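# Reorient a pinched spanner inside one robot hand

## Task

The spanner starts dangling from the hand, pinched at the end of its handle between thumb and index finger. Rotate and shift it using only this hand (its wrist camera, that camera's bracket and the arm's final link also count as the hand) until its orientation in the hand and the grip point along its handle match the two goal pictures. It fails if the spanner contacts anything else or leaves the hand. To end, keep it motionless in a firm grip for a moment, palm pointing straight down, with no hand motor reporting moving, then declare completion.

## Robot and tools

Robot: one arm with six joints ending in a five-finger right hand. A wrist camera (cam_wrist) and a fixed bracket sit on the little-finger side of the wrist; the bracket protrudes 0.03 m beyond the hand point along +y and 0.11 m across the palm, so it can strike things. Two fixed head cameras, cam_head_left and cam_head_right, plus cam_wrist, each give 672x504 images, returned in that order.

Frames. Scene frame: origin on the table top below the arm base, +z up, +y to the left when facing along +x. The hand point is a spot fixed to the palm, 0.05 m in front of it, where index pad and thumb tip meet in a pinch. Its axes: +z along straightened fingers, +y out of the palm, +x across the palm away from the thumb. Fingers extend 0.06 to 0.07 m past the point along +z. The index closes onto the thumb from the +z side. Palm pointing straight down means the hand point's +y axis points along world -z.

Row format (used by every moving tool): 14 numbers, each in [-1, 1], in this order: dx, dy, dz, rx, ry, rz, little, ring, middle, index, thumb_bend, thumb_turn, force_limit, speed. There is a single hand, so one row per step. dx..rz are an offset, not a pose: a displacement from the hand point's measured pose at the start of the action (for the first action of a call, the last pose reported in a result), expressed in the hand point's own axes. Scale: 1.0 = 0.6 m for dx, dy, dz, and 1.0 = 180 degrees for the rotation vector (rx, ry, rz), which is one combined rotation vector. Each row of an action is measured from that same start pose, not chained. Finger values are absolute targets: +1 open/straight, -1 closed/curled into palm. thumb_bend: +1 straight, -1 fully bent. thumb_turn: +1 beside the palm, -1 in front of the palm facing the fingers. A pinch is roughly index -0.22, thumb_bend -0.75, thumb_turn -0.57. force_limit: closing motors stop at this fingertip load, linear from about 0 N at -1 to 10 N at +1 (15 N for both thumb motors); it does not limit opening. speed: near zero at -1 to full at +1; full speed sweeps a finger's range in 0.6 s.

Tools.
execute_actions(actions): a list of actions; each action is up to 15 rows, each row lasting one 1/30 s step; if fewer than 15 rows are given, the last row repeats to fill 15 steps. An empty list just returns state and images.
move(target, speed, stop_force, blocking): drives the hand point on a straight path toward the pose given by target (one 14-number row, offset measured from the pose in the latest result that showed one). Hand numbers are sent at the start. speed is m/s, 0.002 to 0.5, default 0.25; turning rate is capped at twice that in rad/s. stop_force (N, 9 to 40, optional) ends the path when the wrist sensor sees that much extra push opposing the motion for 2 steps; not valid before 0.2 s of scene time, unreliable on rotating moves, and should be omitted when backing off a contact. blocking=false returns after 0.5 s while the arm keeps going; not allowed with stop_force. The path takes 0.5 to 10 s and is cut at 10 s. It ignores obstacles.
wait(seconds): 0 to 10 s, holds the last command; wait(0) polls a non-blocking move.
stop(): brakes a running move.
zoom_image(camera, region): enlarged view of [x0, y0, x1, y1] pixels of a camera's latest image, region at most 504x504.
show_instructions(): shows the reference images.
finished_scene(scene): ends the given scene (integer 1 to 2), irreversible; its result says whether the goal was met.

Motion details: each step the commanded pose is clipped to 100 mm and 16 degrees from the measured pose, so big changes need several actions. Commands are smoothed, lagging about 0.17 s. Position takes priority over orientation if both cannot be reached.

Results. The state line lists end_effector_position (m) and end_effector_quat_wxyz plus velocities in the scene frame. "Hand target" is where the controller is currently heading. hand_measured, hand_stopped_by and hand_load_n list six values in motor order (little, ring, middle, index, thumb_bend, thumb_turn). hand_stopped_by words: moving, target, force, stalled, fault (motor dead). hand_load_n is fingertip load, positive when pushing the finger open; loads dropping near zero means the grip was lost. Wrist force/torque are in the hand point's axes, noisy (offset up to about 4 N), saturating near 50 N. A move result adds a "move:" line with its ending (done, contact, off_target, moving, held, fault) and limits (paced = clipped, held = steps blocked). "pose unreachable" means the clearance check altered the command.

Grip behaviour: a motor only starts when its target changes by at least 0.01; once stopped it locks and holds at least 15 N. To squeeze harder, raise force_limit and send a target more closed than hand_measured; to loosen, send a target more open. Close slowly (speed -0.9 or lower) for gentle grips, since fast fingers overshoot.

Avoid: letting the spanner touch the table or anything besides the hand; dropping it; knocking items off the table; hard or fast contacts. Torque faults (wrist joints limit 26.6 N m, others 142 N m) or any external force of 150 N freeze the arm for 10 s. Holding loads heats motors; at 85 °C the brakes engage until cooled. Finish with a firm grip, palm down, and no motor reading moving.

Each tool is called after ">>>" as name(argument=value, ...) on one line, values as JSON.

## Session

>>> show_instructions()

>>> execute_actions(actions=[])

Reference images for this scene: goal picture from the wrist camera place, goal picture looking into the palm, FIVE-FINGER HAND page 1.

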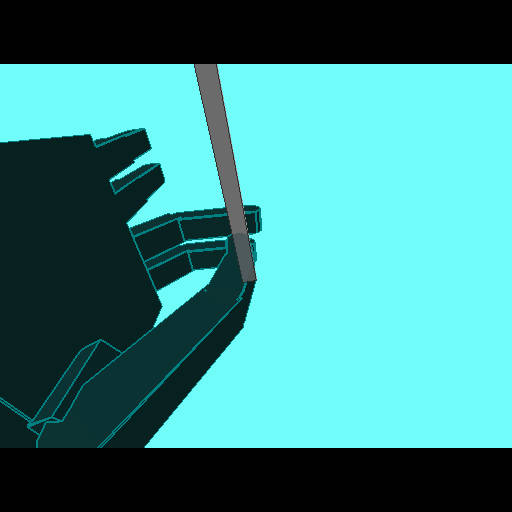

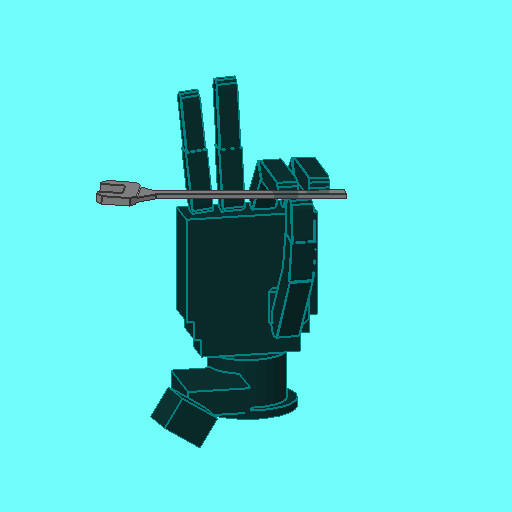

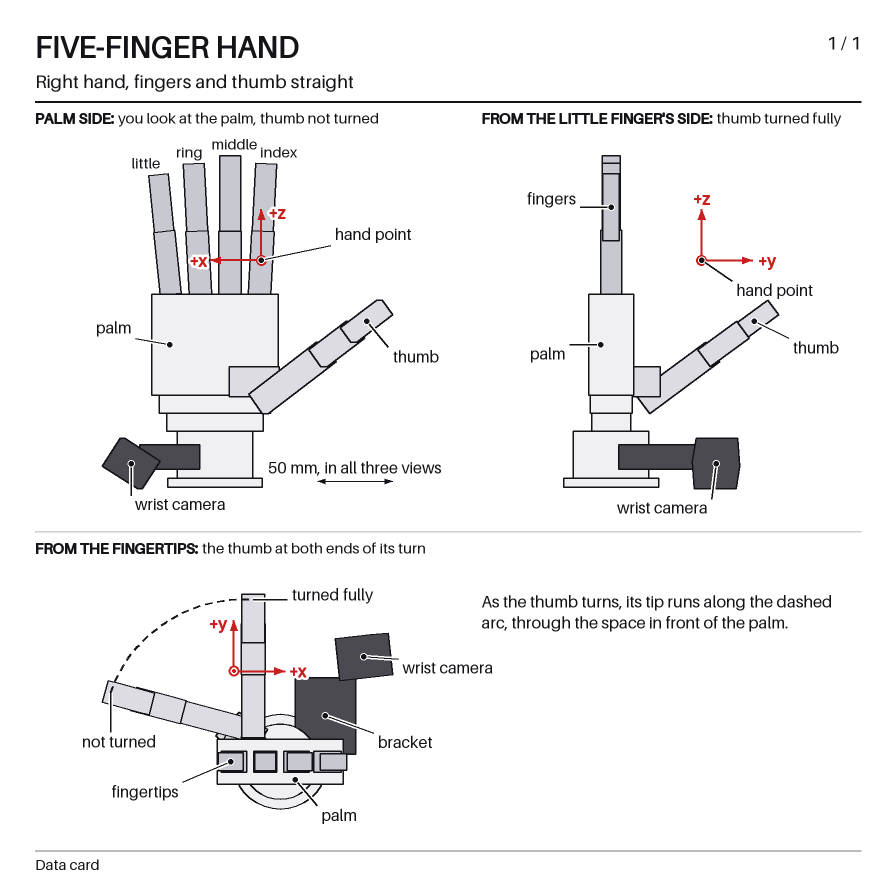

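Scene clock: 0.00 s.
end_effector_position=(+0.8094, -0.0999, +0.2704) hand_measured=(+1.000, +1.000, +1.000, -0.182, -0.750, -0.570) hand_load_n=(+0.0, +0.0, +0.0, +8.5, +1.0, -0.5) hand_stopped_by=(target, target, target, target, target, target) hand_force_limit=0.00 hand_speed=-0.80 end_effector_quat_wxyz=(+0.528, -0.538, +0.475, -0.455) end_effector_velocity=(-0.000, +0.000, +0.000) end_effector_angular_velocity=(-0.000, -0.000, +0.000)
Joint positions: [-0.518 -0.878  1.585 -3.824 -0.923 -0.007]
Joint velocities: [ 0. -0.  0. -0.  0. -0.]
Joint torques (N m, as the arm reports them, + toward a larger angle): no reading
Motor temperatures (°C, as the motors report them): [30 32 30 37 39 38]
Wrist force (N, on the end effector, along its own x y z axes, offset not removed): no reading
Wrist torque (N m, same axes, about the end effector's origin, offset not removed): no reading
Hand target: +0.809, -0.100, +0.270; +0.528, -0.538, +0.475, -0.455
camera_calibration (this result's frames):
cam_wrist: T_world_to_cam=[[-0.101614, 0.108401, -0.9889, 0.34636], [-0.625562, 0.765961, 0.148242, 0.543173], [0.773529, 0.633682, -0.0100208, -0.426995], [0, 0, 0, 1]] pos_world=[0.705276, -0.183016, 0.257716]

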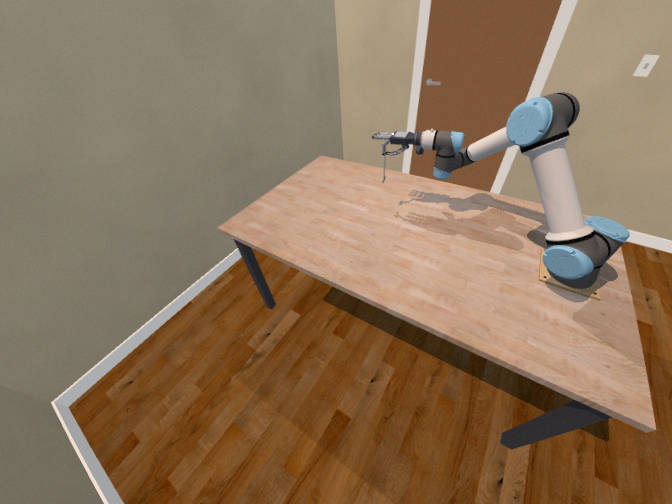

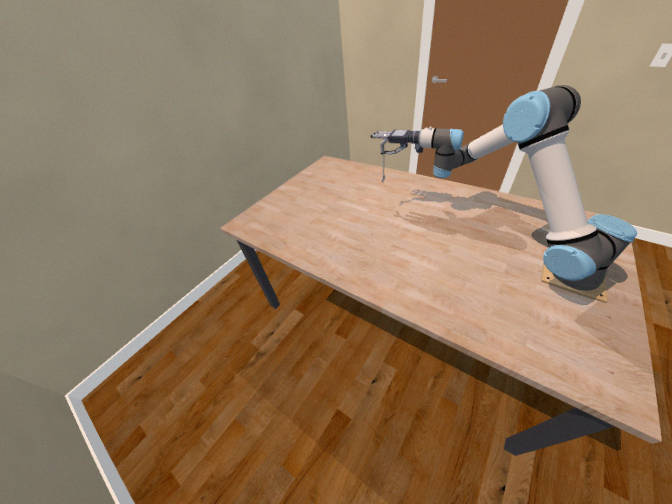

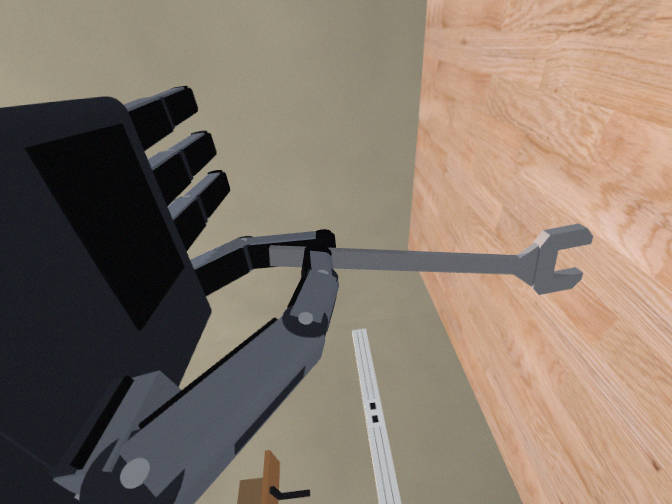

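The goal's top crossing is at x≈270 with a slope of 0.2. This spanner is lighter.

>>> move(target=[0,0,0,0,0,0.4,1,1,1,-0.22,-0.75,-0.57,0,-0.8], speed=0.12)

Scene clock: 8.60 s.
end_effector_position=(+0.8094, -0.0999, +0.2705) hand_measured=(+1.000, +1.000, +1.000, -0.182, -0.748, -0.570) hand_load_n=(+0.0, +0.0, +0.0, +8.5, +2.0, -1.0) hand_stopped_by=(target, target, target, force, target, target) hand_force_limit=0.00 hand_speed=-0.80 end_effector_quat_wxyz=(+0.694, -0.156, +0.700, -0.058) end_effector_velocity=(+0.000, +0.000, -0.000) end_effector_angular_velocity=(+0.009, +0.001, -0.001)
Joint positions: [-0.567 -0.738  1.551 -3.929 -0.874  1.248]
Joint velocities: [ 0.001  0.002  0.    -0.002 -0.001  0.009]
Joint torques (N m, as the arm reports them, + toward a larger angle): [ 14.   -37.43  -7.27  -3.34  -1.99   2.26]
Motor temperatures (°C, as the motors report them): [30 33 30 37 39 38]
Wrist force (N, on the end effector, along its own x y z axes, offset not removed): [-5.3 1.3 1.5]
Wrist torque (N m, same axes, about the end effector's origin, offset not removed): [0.06 0.79 -0.20]
Hand target: +0.809, -0.100, +0.270; +0.694, -0.156, +0.700, -0.057
Off the commanded pose: 0.000 m, 0 deg.
move: done
camera_calibration (this result's frames):
cam_wrist: T_world_to_cam=[[-0.194902, 0.962269, -0.189872, 0.291132], [-0.508623, 0.0663636, 0.858428, 0.186595], [0.838639, 0.263882, 0.476498, -0.648239], [0, 0, 0, 1]] pos_world=[0.695287, -0.121472, 0.203984]

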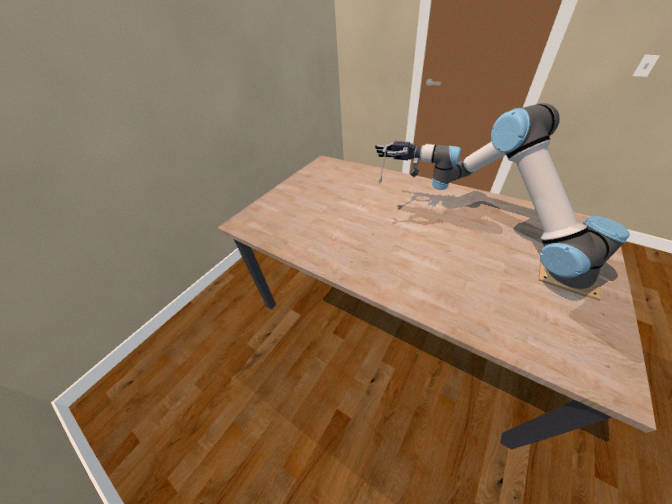

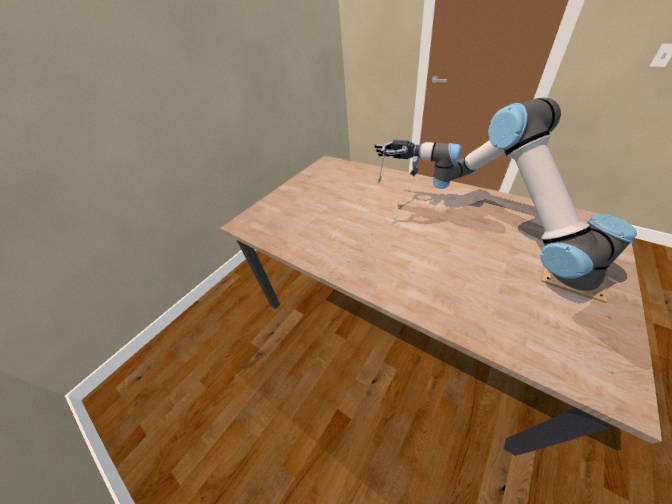

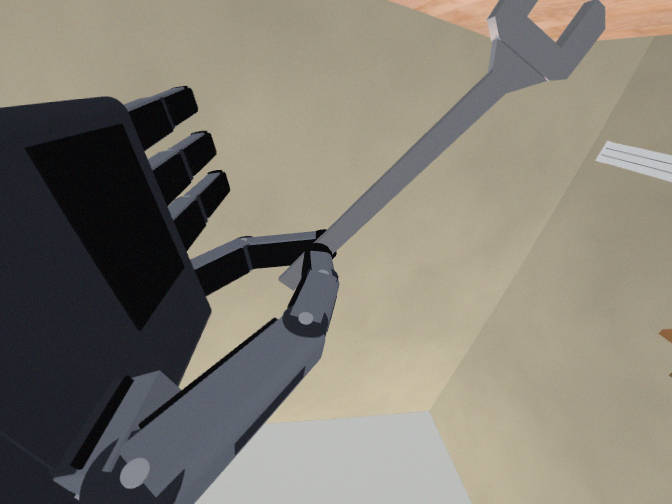

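>>> move(target=[0,0,0,0,0,0.215,1,1,0.1,-0.22,-0.75,-0.57,0,-0.6], speed=0.1)

Scene clock: 13.73 s.
end_effector_position=(+0.8095, -0.0999, +0.2705) hand_measured=(+1.000, +1.000, +0.100, -0.182, -0.748, -0.570) hand_load_n=(+0.0, +0.0, +0.0, +8.5, +1.5, -0.5) hand_stopped_by=(target, target, target, force, target, target) hand_force_limit=0.00 hand_speed=-0.60 end_effector_quat_wxyz=(+0.674, +0.085, +0.712, +0.175) end_effector_velocity=(+0.000, -0.000, +0.000) end_effector_angular_velocity=(+0.008, +0.001, +0.000)
Joint positions: [-0.539 -0.684  1.583 -4.015 -0.902  1.923]
Joint velocities: [ 0.     0.001 -0.    -0.001 -0.     0.009]
Joint torques (N m, as the arm reports them, + toward a larger angle): [ 14.1  -38.38  -4.8   -3.41  -2.09   2.21]
Motor temperatures (°C, as the motors report them): [30 33 30 37 39 38]
Wrist force (N, on the end effector, along its own x y z axes, offset not removed): [0.5 -2.9 -0.9]
Wrist torque (N m, same axes, about the end effector's origin, offset not removed): [-0.40 -0.13 0.09]
Hand target: +0.809, -0.100, +0.270; +0.674, +0.085, +0.712, +0.176
Off the commanded pose: 0.000 m, 0 deg.
move: done
camera_calibration (this result's frames):
cam_wrist: T_world_to_cam=[[-0.162951, 0.870753, 0.463935, 0.0792899], [-0.43595, -0.485372, 0.757866, 0.0998758], [0.885096, -0.0787573, 0.458697, -0.715308], [0, 0, 0, 1]] pos_world=[0.689577, -0.0769007, 0.215631]

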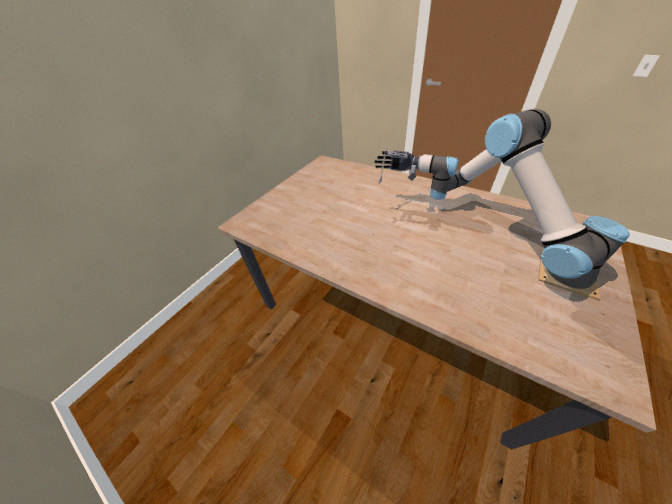

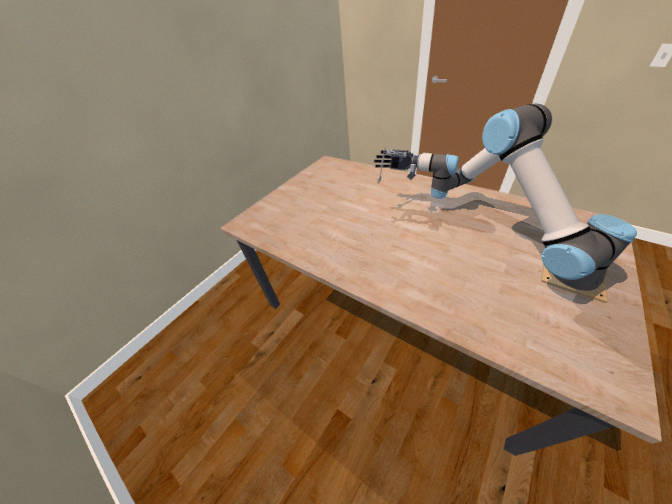

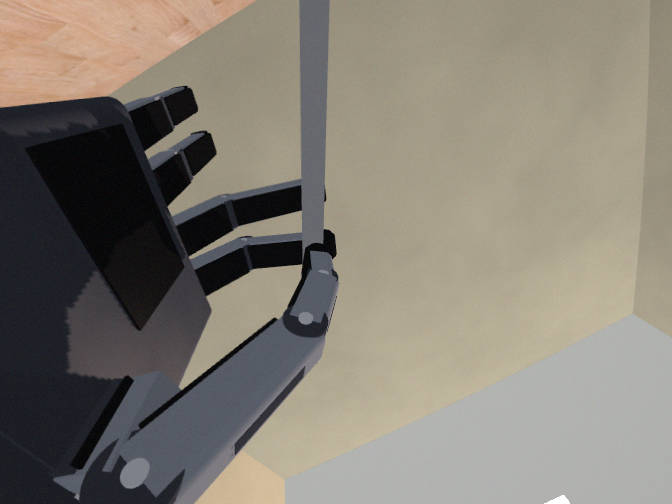

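The crossing needs to be at about 263, roughly 9° more.

>>> move(target=[0,0,0,0,0,0.047,1,1,0.1,-0.22,-0.75,-0.57,0,-0.6], speed=0.05)

Scene clock: 16.53 s.
end_effector_position=(+0.8095, -0.0999, +0.2705) hand_measured=(+1.000, +1.000, +0.100, -0.182, -0.748, -0.570) hand_load_n=(+0.0, +0.0, +0.0, +8.5, +1.5, -0.5) hand_stopped_by=(target, target, target, force, target, target) hand_force_limit=0.00 hand_speed=-0.60 end_effector_quat_wxyz=(+0.659, +0.137, +0.704, +0.224) end_effector_velocity=(+0.000, -0.000, +0.000) end_effector_angular_velocity=(+0.008, +0.000, -0.001)
Joint positions: [-0.528 -0.678  1.593 -4.031 -0.913  2.07 ]
Joint velocities: [ 0.001  0.    -0.    -0.001 -0.001  0.009]
Joint torques (N m, as the arm reports them, + toward a larger angle): [ 14.13 -39.36  -4.79  -3.27  -2.     2.31]
Motor temperatures (°C, as the motors report them): [30 33 30 37 39 38]
Wrist force (N, on the end effector, along its own x y z axes, offset not removed): [-1.1 -1.1 -4.9]
Wrist torque (N m, same axes, about the end effector's origin, offset not removed): [0.36 0.25 -0.12]
Hand target: +0.809, -0.100, +0.270; +0.659, +0.137, +0.704, +0.225
Off the commanded pose: 0.000 m, 0 deg.
move: done
camera_calibration (this result's frames):
cam_wrist: T_world_to_cam=[[-0.148821, 0.794766, 0.588386, 0.0266014], [-0.423809, -0.588858, 0.688209, 0.09856], [0.893442, -0.146944, 0.424464, -0.719625], [0, 0, 0, 1]] pos_world=[0.688672, -0.0688484, 0.221973]

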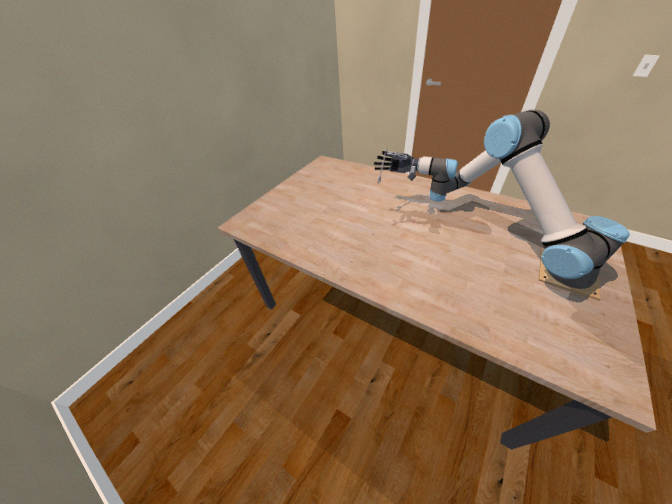

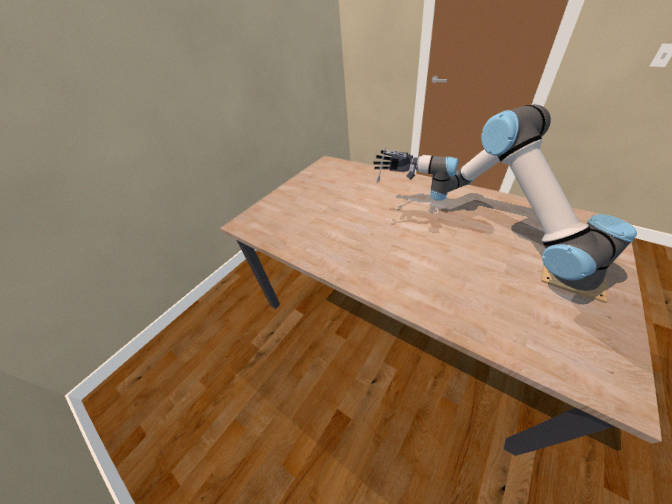

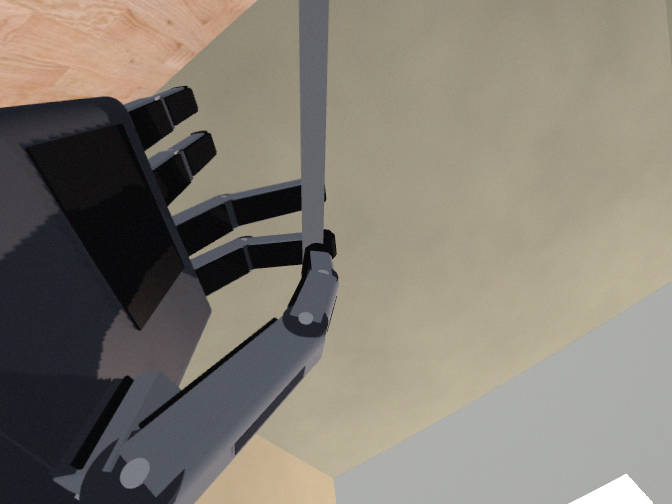

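>>> move(target=[0,0,0,0,0,0.03,1,1,0.1,-0.22,-0.75,-0.57,0,-0.6], speed=0.04)

Scene clock: 18.73 s.
end_effector_position=(+0.8095, -0.0999, +0.2705) hand_measured=(+1.000, +1.000, +0.100, -0.182, -0.748, -0.570) hand_load_n=(+0.0, +0.0, +0.0, +8.5, +1.5, -0.5) hand_stopped_by=(target, target, target, force, target, target) hand_force_limit=0.00 hand_speed=-0.60 end_effector_quat_wxyz=(+0.648, +0.169, +0.697, +0.255) end_effector_velocity=(+0.000, +0.000, -0.001) end_effector_angular_velocity=(+0.012, +0.002, +0.000)
Joint positions: [-0.521 -0.676  1.6   -4.041 -0.92   2.164]
Joint velocities: [ 0.001  0.001  0.001 -0.001 -0.     0.012]
Joint torques (N m, as the arm reports them, + toward a larger angle): [ 14.91 -39.16  -4.6   -3.31  -1.74   1.69]
Motor temperatures (°C, as the motors report them): [30 33 30 37 39 38]
Wrist force (N, on the end effector, along its own x y z axes, offset not removed): [-0.5 0.9 -0.4]
Wrist torque (N m, same axes, about the end effector's origin, offset not removed): [0.09 0.06 -0.08]
Hand target: +0.810, -0.100, +0.270; +0.648, +0.170, +0.697, +0.255
Off the commanded pose: 0.000 m, 0 deg.
move: done
camera_calibration (this result's frames):
cam_wrist: T_world_to_cam=[[-0.13878, 0.737394, 0.661052, -0.00691133], [-0.417094, -0.648942, 0.636323, 0.101162], [0.898205, -0.187412, 0.397623, -0.720268], [0, 0, 0, 1]] pos_world=[0.688184, -0.064242, 0.226592]

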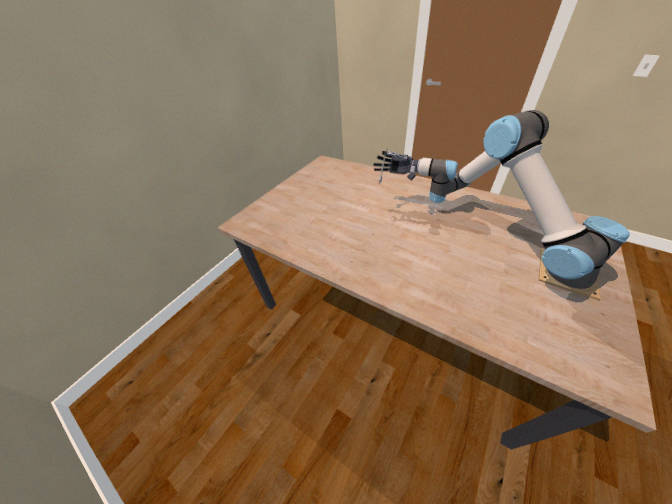

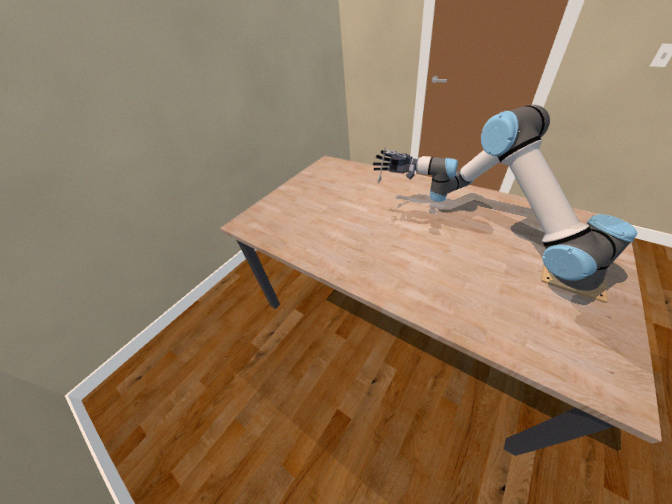

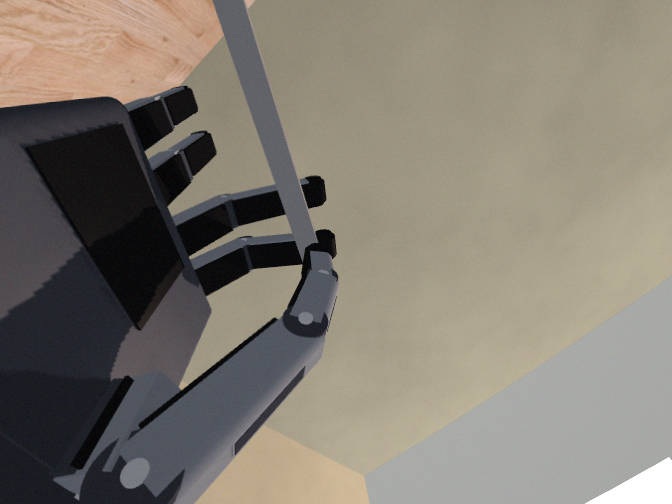

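>>> move(target=[0,0,0,0,0,-0.25,1,1,0.1,-0.22,-0.75,-0.57,0,-0.6], speed=0.15)

>>> execute_actions(actions=[[[0,0,0,0,0,0,1,1,0.1,-0.174,-0.75,-0.57,0,-0.95]]])

Scene clock: 25.53 s.
end_effector_position=(+0.8094, -0.0999, +0.2705) hand_measured=(+1.000, +1.000, +0.100, -0.182, -0.748, -0.570) hand_load_n=(+0.0, +0.0, +0.0, +8.5, +1.5, -0.5) hand_stopped_by=(target, target, target, force, target, target) hand_force_limit=0.00 hand_speed=-0.60 end_effector_quat_wxyz=(+0.697, -0.110, +0.709, -0.012) end_effector_velocity=(+0.000, -0.000, +0.000) end_effector_angular_velocity=(-0.010, -0.000, -0.000)
Joint positions: [-0.565 -0.725  1.554 -3.946 -0.877  1.378]
Joint velocities: [-0.    -0.002 -0.     0.003 -0.    -0.011]
Joint torques (N m, as the arm reports them, + toward a larger angle): [-14.02 -59.4  -22.95   0.07   1.81  -1.58]
Motor temperatures (°C, as the motors report them): [30 33 30 37 39 38]
Wrist force (N, on the end effector, along its own x y z axes, offset not removed): [-3.6 -1.1 3.0]
Wrist torque (N m, same axes, about the end effector's origin, offset not removed): [-0.28 0.61 -0.11]
Hand target: +0.809, -0.100, +0.270; +0.697, -0.110, +0.709, -0.013
Off the commanded pose: 0.000 m, 0 deg.
move: done
camera_calibration (this result's frames):
cam_wrist: T_world_to_cam=[[-0.193418, 0.97923, -0.0608089, 0.256727], [-0.493278, -0.0434821, 0.868784, 0.160397], [0.848096, 0.198034, 0.491443, -0.66653], [0, 0, 0, 1]] pos_world=[0.694057, -0.112425, 0.203822]

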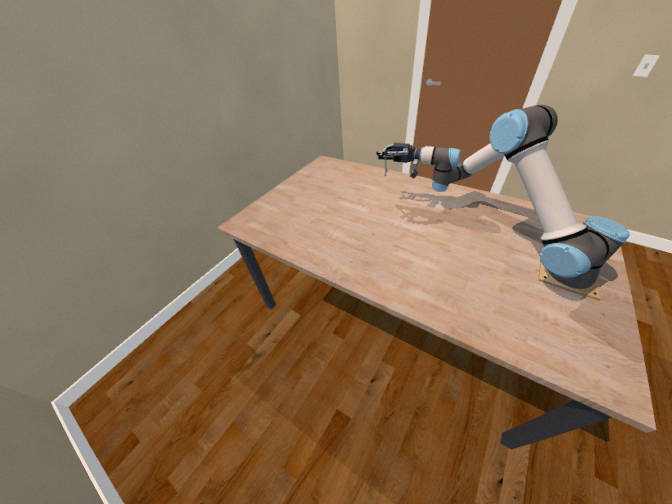

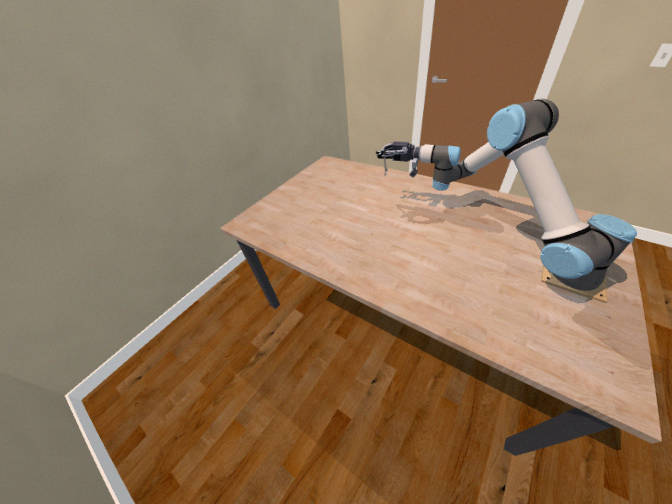

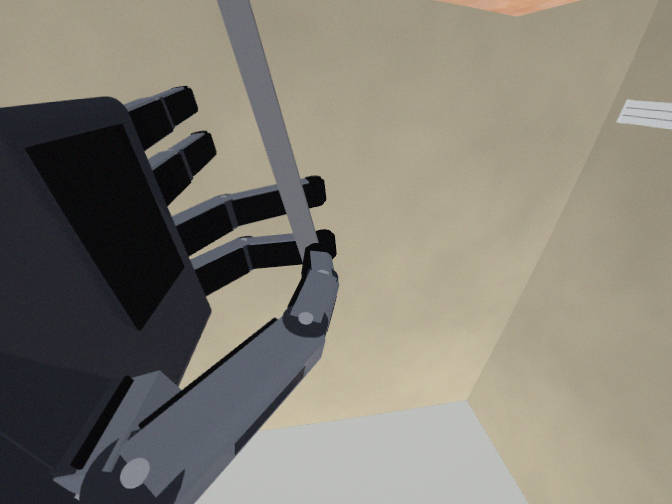

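Scene clock: 26.03 s.
end_effector_position=(+0.8094, -0.0999, +0.2705) hand_measured=(+1.000, +1.000, +0.100, -0.172, -0.748, -0.570) hand_load_n=(+0.0, +0.0, +0.0, +4.5, +1.0, -0.5) hand_stopped_by=(target, target, target, target, target, target) hand_force_limit=0.00 hand_speed=-0.95 end_effector_quat_wxyz=(+0.697, -0.110, +0.709, -0.012) end_effector_velocity=(+0.000, -0.000, -0.000) end_effector_angular_velocity=(+0.001, +0.001, -0.000)
Joint positions: [-0.565 -0.725  1.554 -3.946 -0.877  1.378]
Joint velocities: [-0.    -0.     0.     0.001  0.     0.001]
Joint torques (N m, as the arm reports them, + toward a larger angle): [-12.63 -53.32 -23.64  -1.99   1.63   1.93]
Motor temperatures (°C, as the motors report them): [30 33 30 37 39 38]
Wrist force (N, on the end effector, along its own x y z axes, offset not removed): [-4.4 -0.3 -1.5]
Wrist torque (N m, same axes, about the end effector's origin, offset not removed): [0.03 0.70 -0.06]
Hand target: +0.809, -0.100, +0.270; +0.697, -0.110, +0.709, -0.012
Off the commanded pose: 0.000 m, 0 deg.
camera_calibration (this result's frames):
cam_wrist: T_world_to_cam=[[-0.193422, 0.979228, -0.0608261, 0.256741], [-0.493258, -0.0434641, 0.868797, 0.160361], [0.848107, 0.198047, 0.491419, -0.666543], [0, 0, 0, 1]] pos_world=[0.694058, -0.112431, 0.203847]

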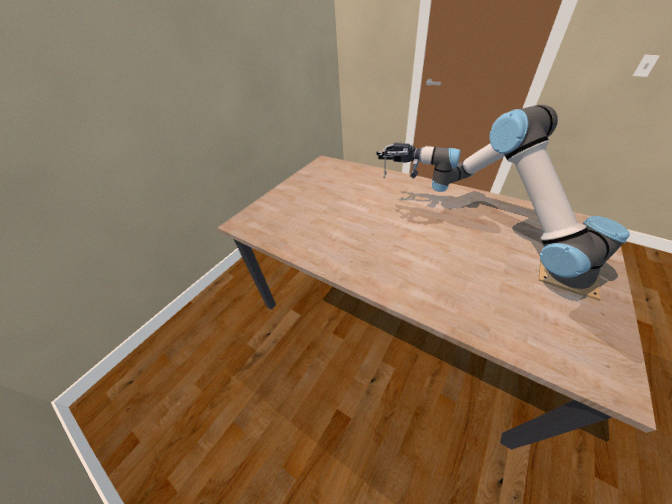

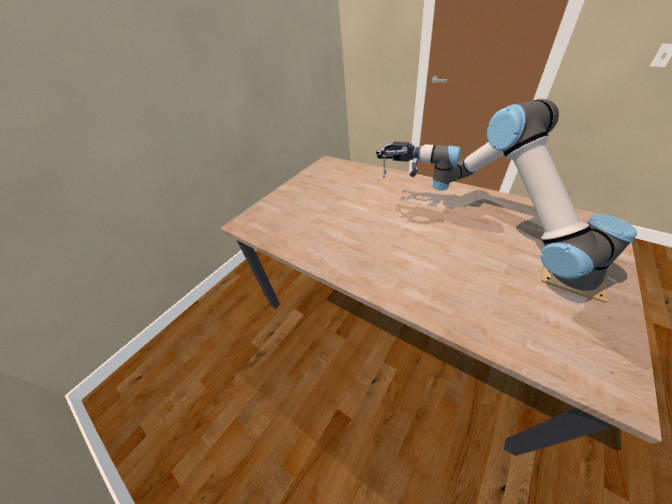

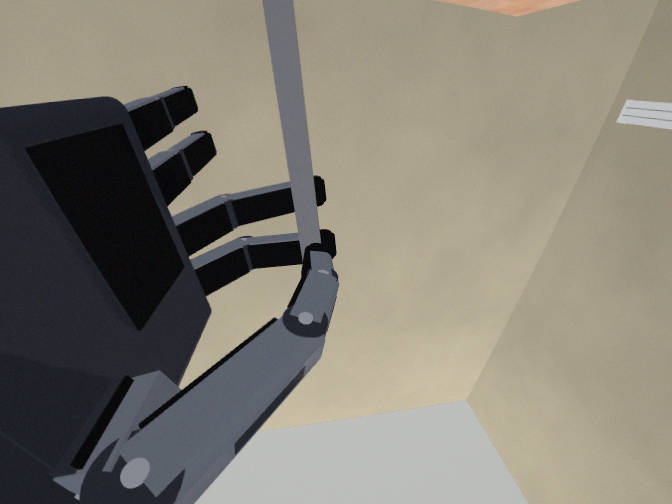

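>>> execute_actions(actions=[[[0,0,0,0,0,0,1,1,0,-0.22,-0.75,-0.57,0.75,-0.95]],[[0,0,0,0,0,0,1,1,-0.1,-0.22,-0.75,-0.57,-0.6,-0.8]],[[0,0,0,0,0,0,1,1,-0.3,-0.22,-0.75,-0.57,-0.6,-0.9]],[[0,0,0,0,0,0,1,1,-0.3,-0.22,-0.75,-0.57,-0.6,-0.9]]])

Scene clock: 30.73 s.
end_effector_position=(+0.8094, -0.0999, +0.2705) hand_measured=(+1.000, +1.000, -0.176, -0.184, -0.748, -0.570) hand_load_n=(+0.0, +0.0, +3.0, +9.0, +2.5, +0.5) hand_stopped_by=(target, target, force, force, target, target) hand_force_limit=-0.60 hand_speed=-0.90 end_effector_quat_wxyz=(+0.697, -0.110, +0.709, -0.012) end_effector_velocity=(-0.000, +0.000, -0.000) end_effector_angular_velocity=(-0.000, -0.000, +0.000)
Joint positions: [-0.565 -0.725  1.554 -3.946 -0.877  1.378]
Joint velocities: [ 0.     0.     0.    -0.001  0.    -0.   ]
Joint torques (N m, as the arm reports them, + toward a larger angle): [ -9.88 -45.68 -23.7   -0.9    0.53   1.16]
Motor temperatures (°C, as the motors report them): [30 33 30 37 39 38]
Wrist force (N, on the end effector, along its own x y z axes, offset not removed): [-1.0 -1.4 -3.3]
Wrist torque (N m, same axes, about the end effector's origin, offset not removed): [0.05 0.26 0.02]
Hand target: +0.809, -0.100, +0.270; +0.697, -0.110, +0.709, -0.012
Off the commanded pose: 0.000 m, 0 deg.
camera_calibration (this result's frames):
cam_wrist: T_world_to_cam=[[-0.19342, 0.97923, -0.0608093, 0.256731], [-0.493278, -0.0434826, 0.868784, 0.160396], [0.848095, 0.198036, 0.491443, -0.666528], [0, 0, 0, 1]] pos_world=[0.694056, -0.112428, 0.203822]

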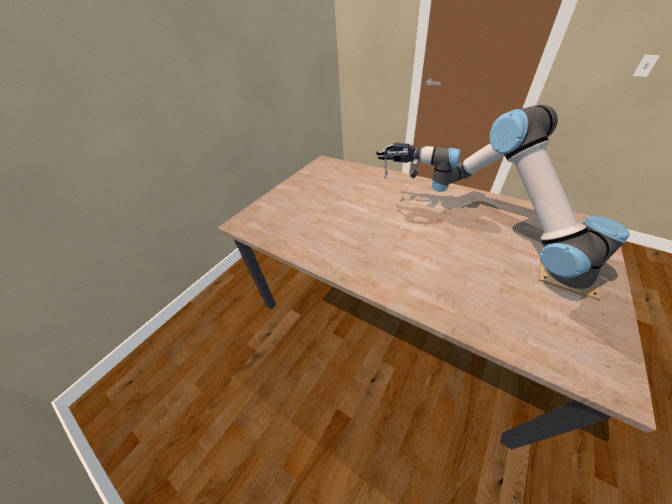

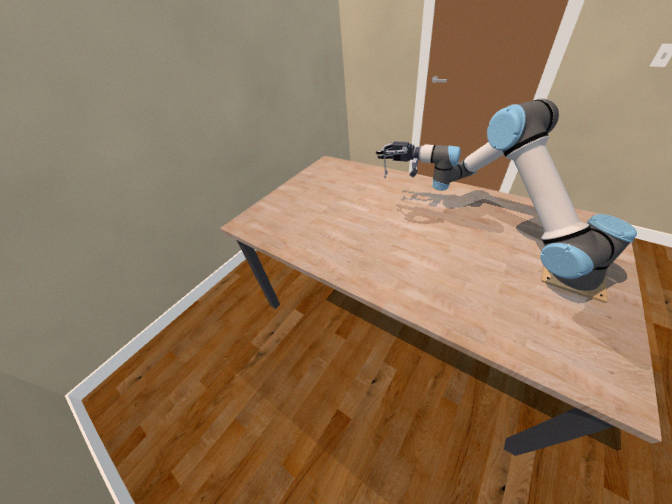

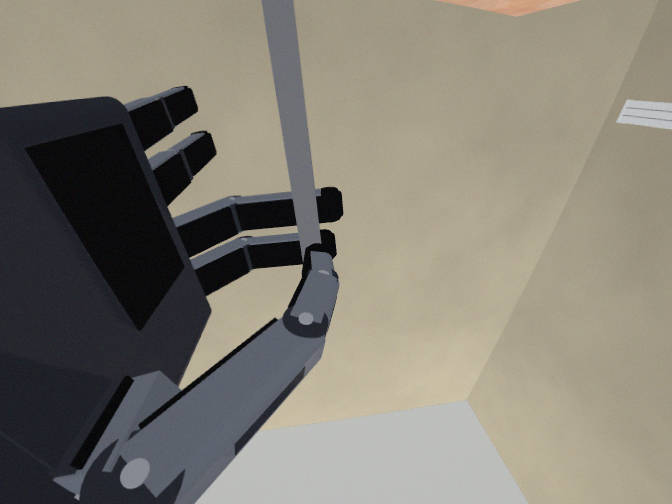

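>>> zoom_image(camera="cam_head_left", region=[360,130,430,190])

>>> execute_actions(actions=[[[0,0,0,0,0,0,1,1,-0.3,-0.22,-0.75,-0.9,1,-0.9]],[[0,0,0,0,0,0,1,1,-0.3,-0.22,-0.75,-0.9,1,-0.9]],[[0,0,0,0,0,0,1,1,-0.3,-0.22,-0.78,-0.9,1,-0.9]],[[0,0,0,0,0,0,1,1,-0.3,-0.22,-0.81,-0.9,1,-0.9]],[[0,0,0,0,0,0,1,1,-0.3,-0.22,-0.81,-0.9,1,-0.9]]])

>>> zoom_image(camera="cam_head_left", region=[360,130,430,190])

>>> zoom_image(camera="cam_wrist", region=[230,160,390,320])

Region (360, 130, 430, 190) of cam_head_left's 672x504 image, scaled by 7.200, with more detail than that image has; it fills the top 432 rows of this view, and the rest is white.

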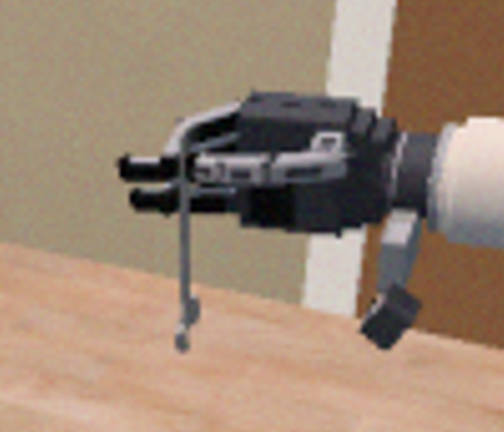

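Scene clock: 35.77 s.
end_effector_position=(+0.8094, -0.0999, +0.2705) hand_measured=(+1.000, +1.000, -0.176, -0.184, -0.798, -0.900) hand_load_n=(+0.0, +0.0, +6.5, +8.0, +5.0, +4.5) hand_stopped_by=(target, target, force, force, stalled, moving) hand_force_limit=1.00 hand_speed=-0.90 end_effector_quat_wxyz=(+0.697, -0.110, +0.709, -0.012) end_effector_velocity=(-0.000, -0.000, +0.000) end_effector_angular_velocity=(+0.000, -0.001, -0.000)
Joint positions: [-0.565 -0.725  1.554 -3.946 -0.877  1.378]
Joint velocities: [-0.    -0.    -0.    -0.001  0.     0.001]
Joint torques (N m, as the arm reports them, + toward a larger angle): [-10.11 -45.48 -23.34  -0.86   0.54   1.14]
Motor temperatures (°C, as the motors report them): [30 33 30 37 39 38]
Wrist force (N, on the end effector, along its own x y z axes, offset not removed): [-1.5 -1.5 -2.4]
Wrist torque (N m, same axes, about the end effector's origin, offset not removed): [-0.18 0.10 -0.05]
Hand target: +0.809, -0.100, +0.270; +0.697, -0.110, +0.709, -0.012
Off the commanded pose: 0.000 m, 0 deg.
camera_calibration (this result's frames):
cam_wrist: T_world_to_cam=[[-0.193419, 0.97923, -0.0608093, 0.256731], [-0.493278, -0.0434824, 0.868784, 0.160396], [0.848095, 0.198036, 0.491443, -0.666528], [0, 0, 0, 1]] pos_world=[0.694056, -0.112428, 0.203822]

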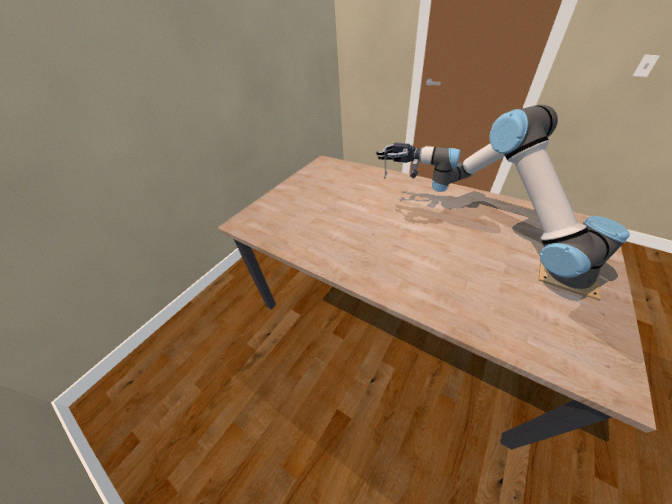

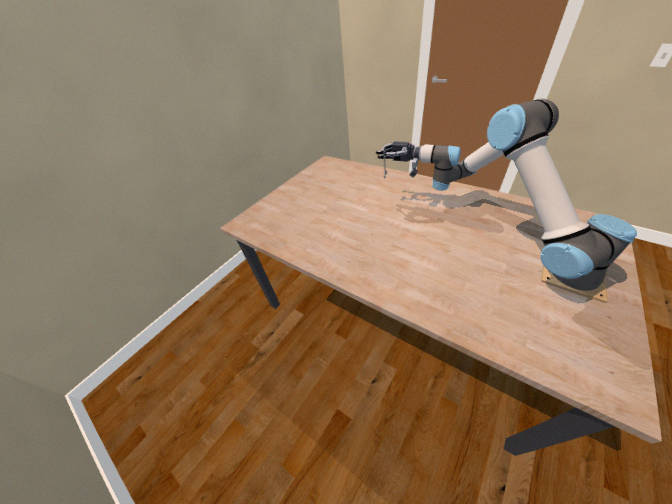

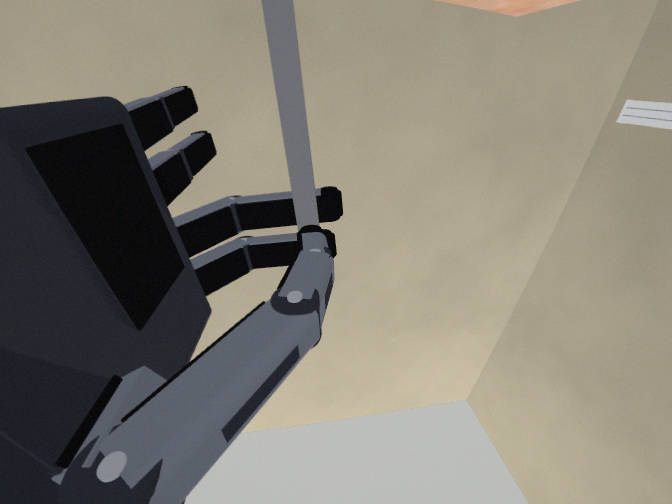

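Region (360, 130, 430, 190) of cam_head_left's 672x504 image, scaled by 7.200, with more detail than that image has; it fills the top 432 rows of this view, and the rest is white.

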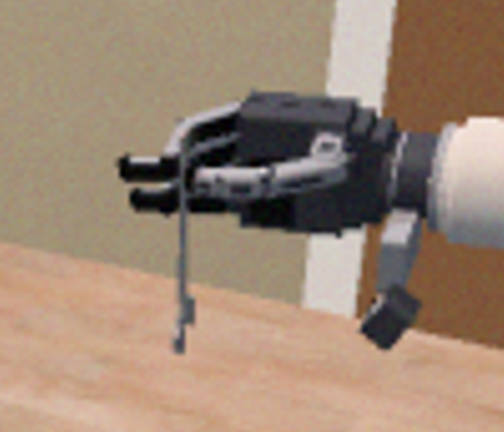

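Region (230, 160, 390, 320) of cam_wrist's 672x504 image, scaled by 3.150, with more detail than that image has.

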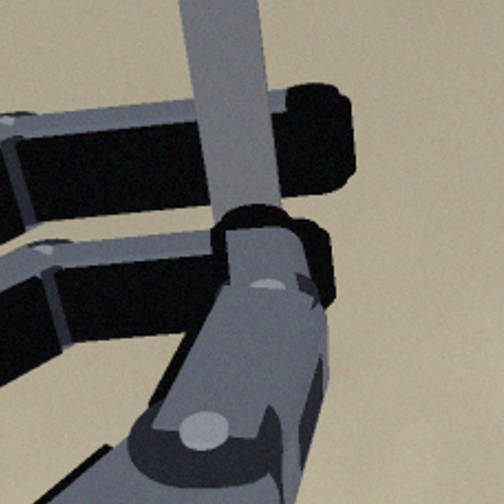

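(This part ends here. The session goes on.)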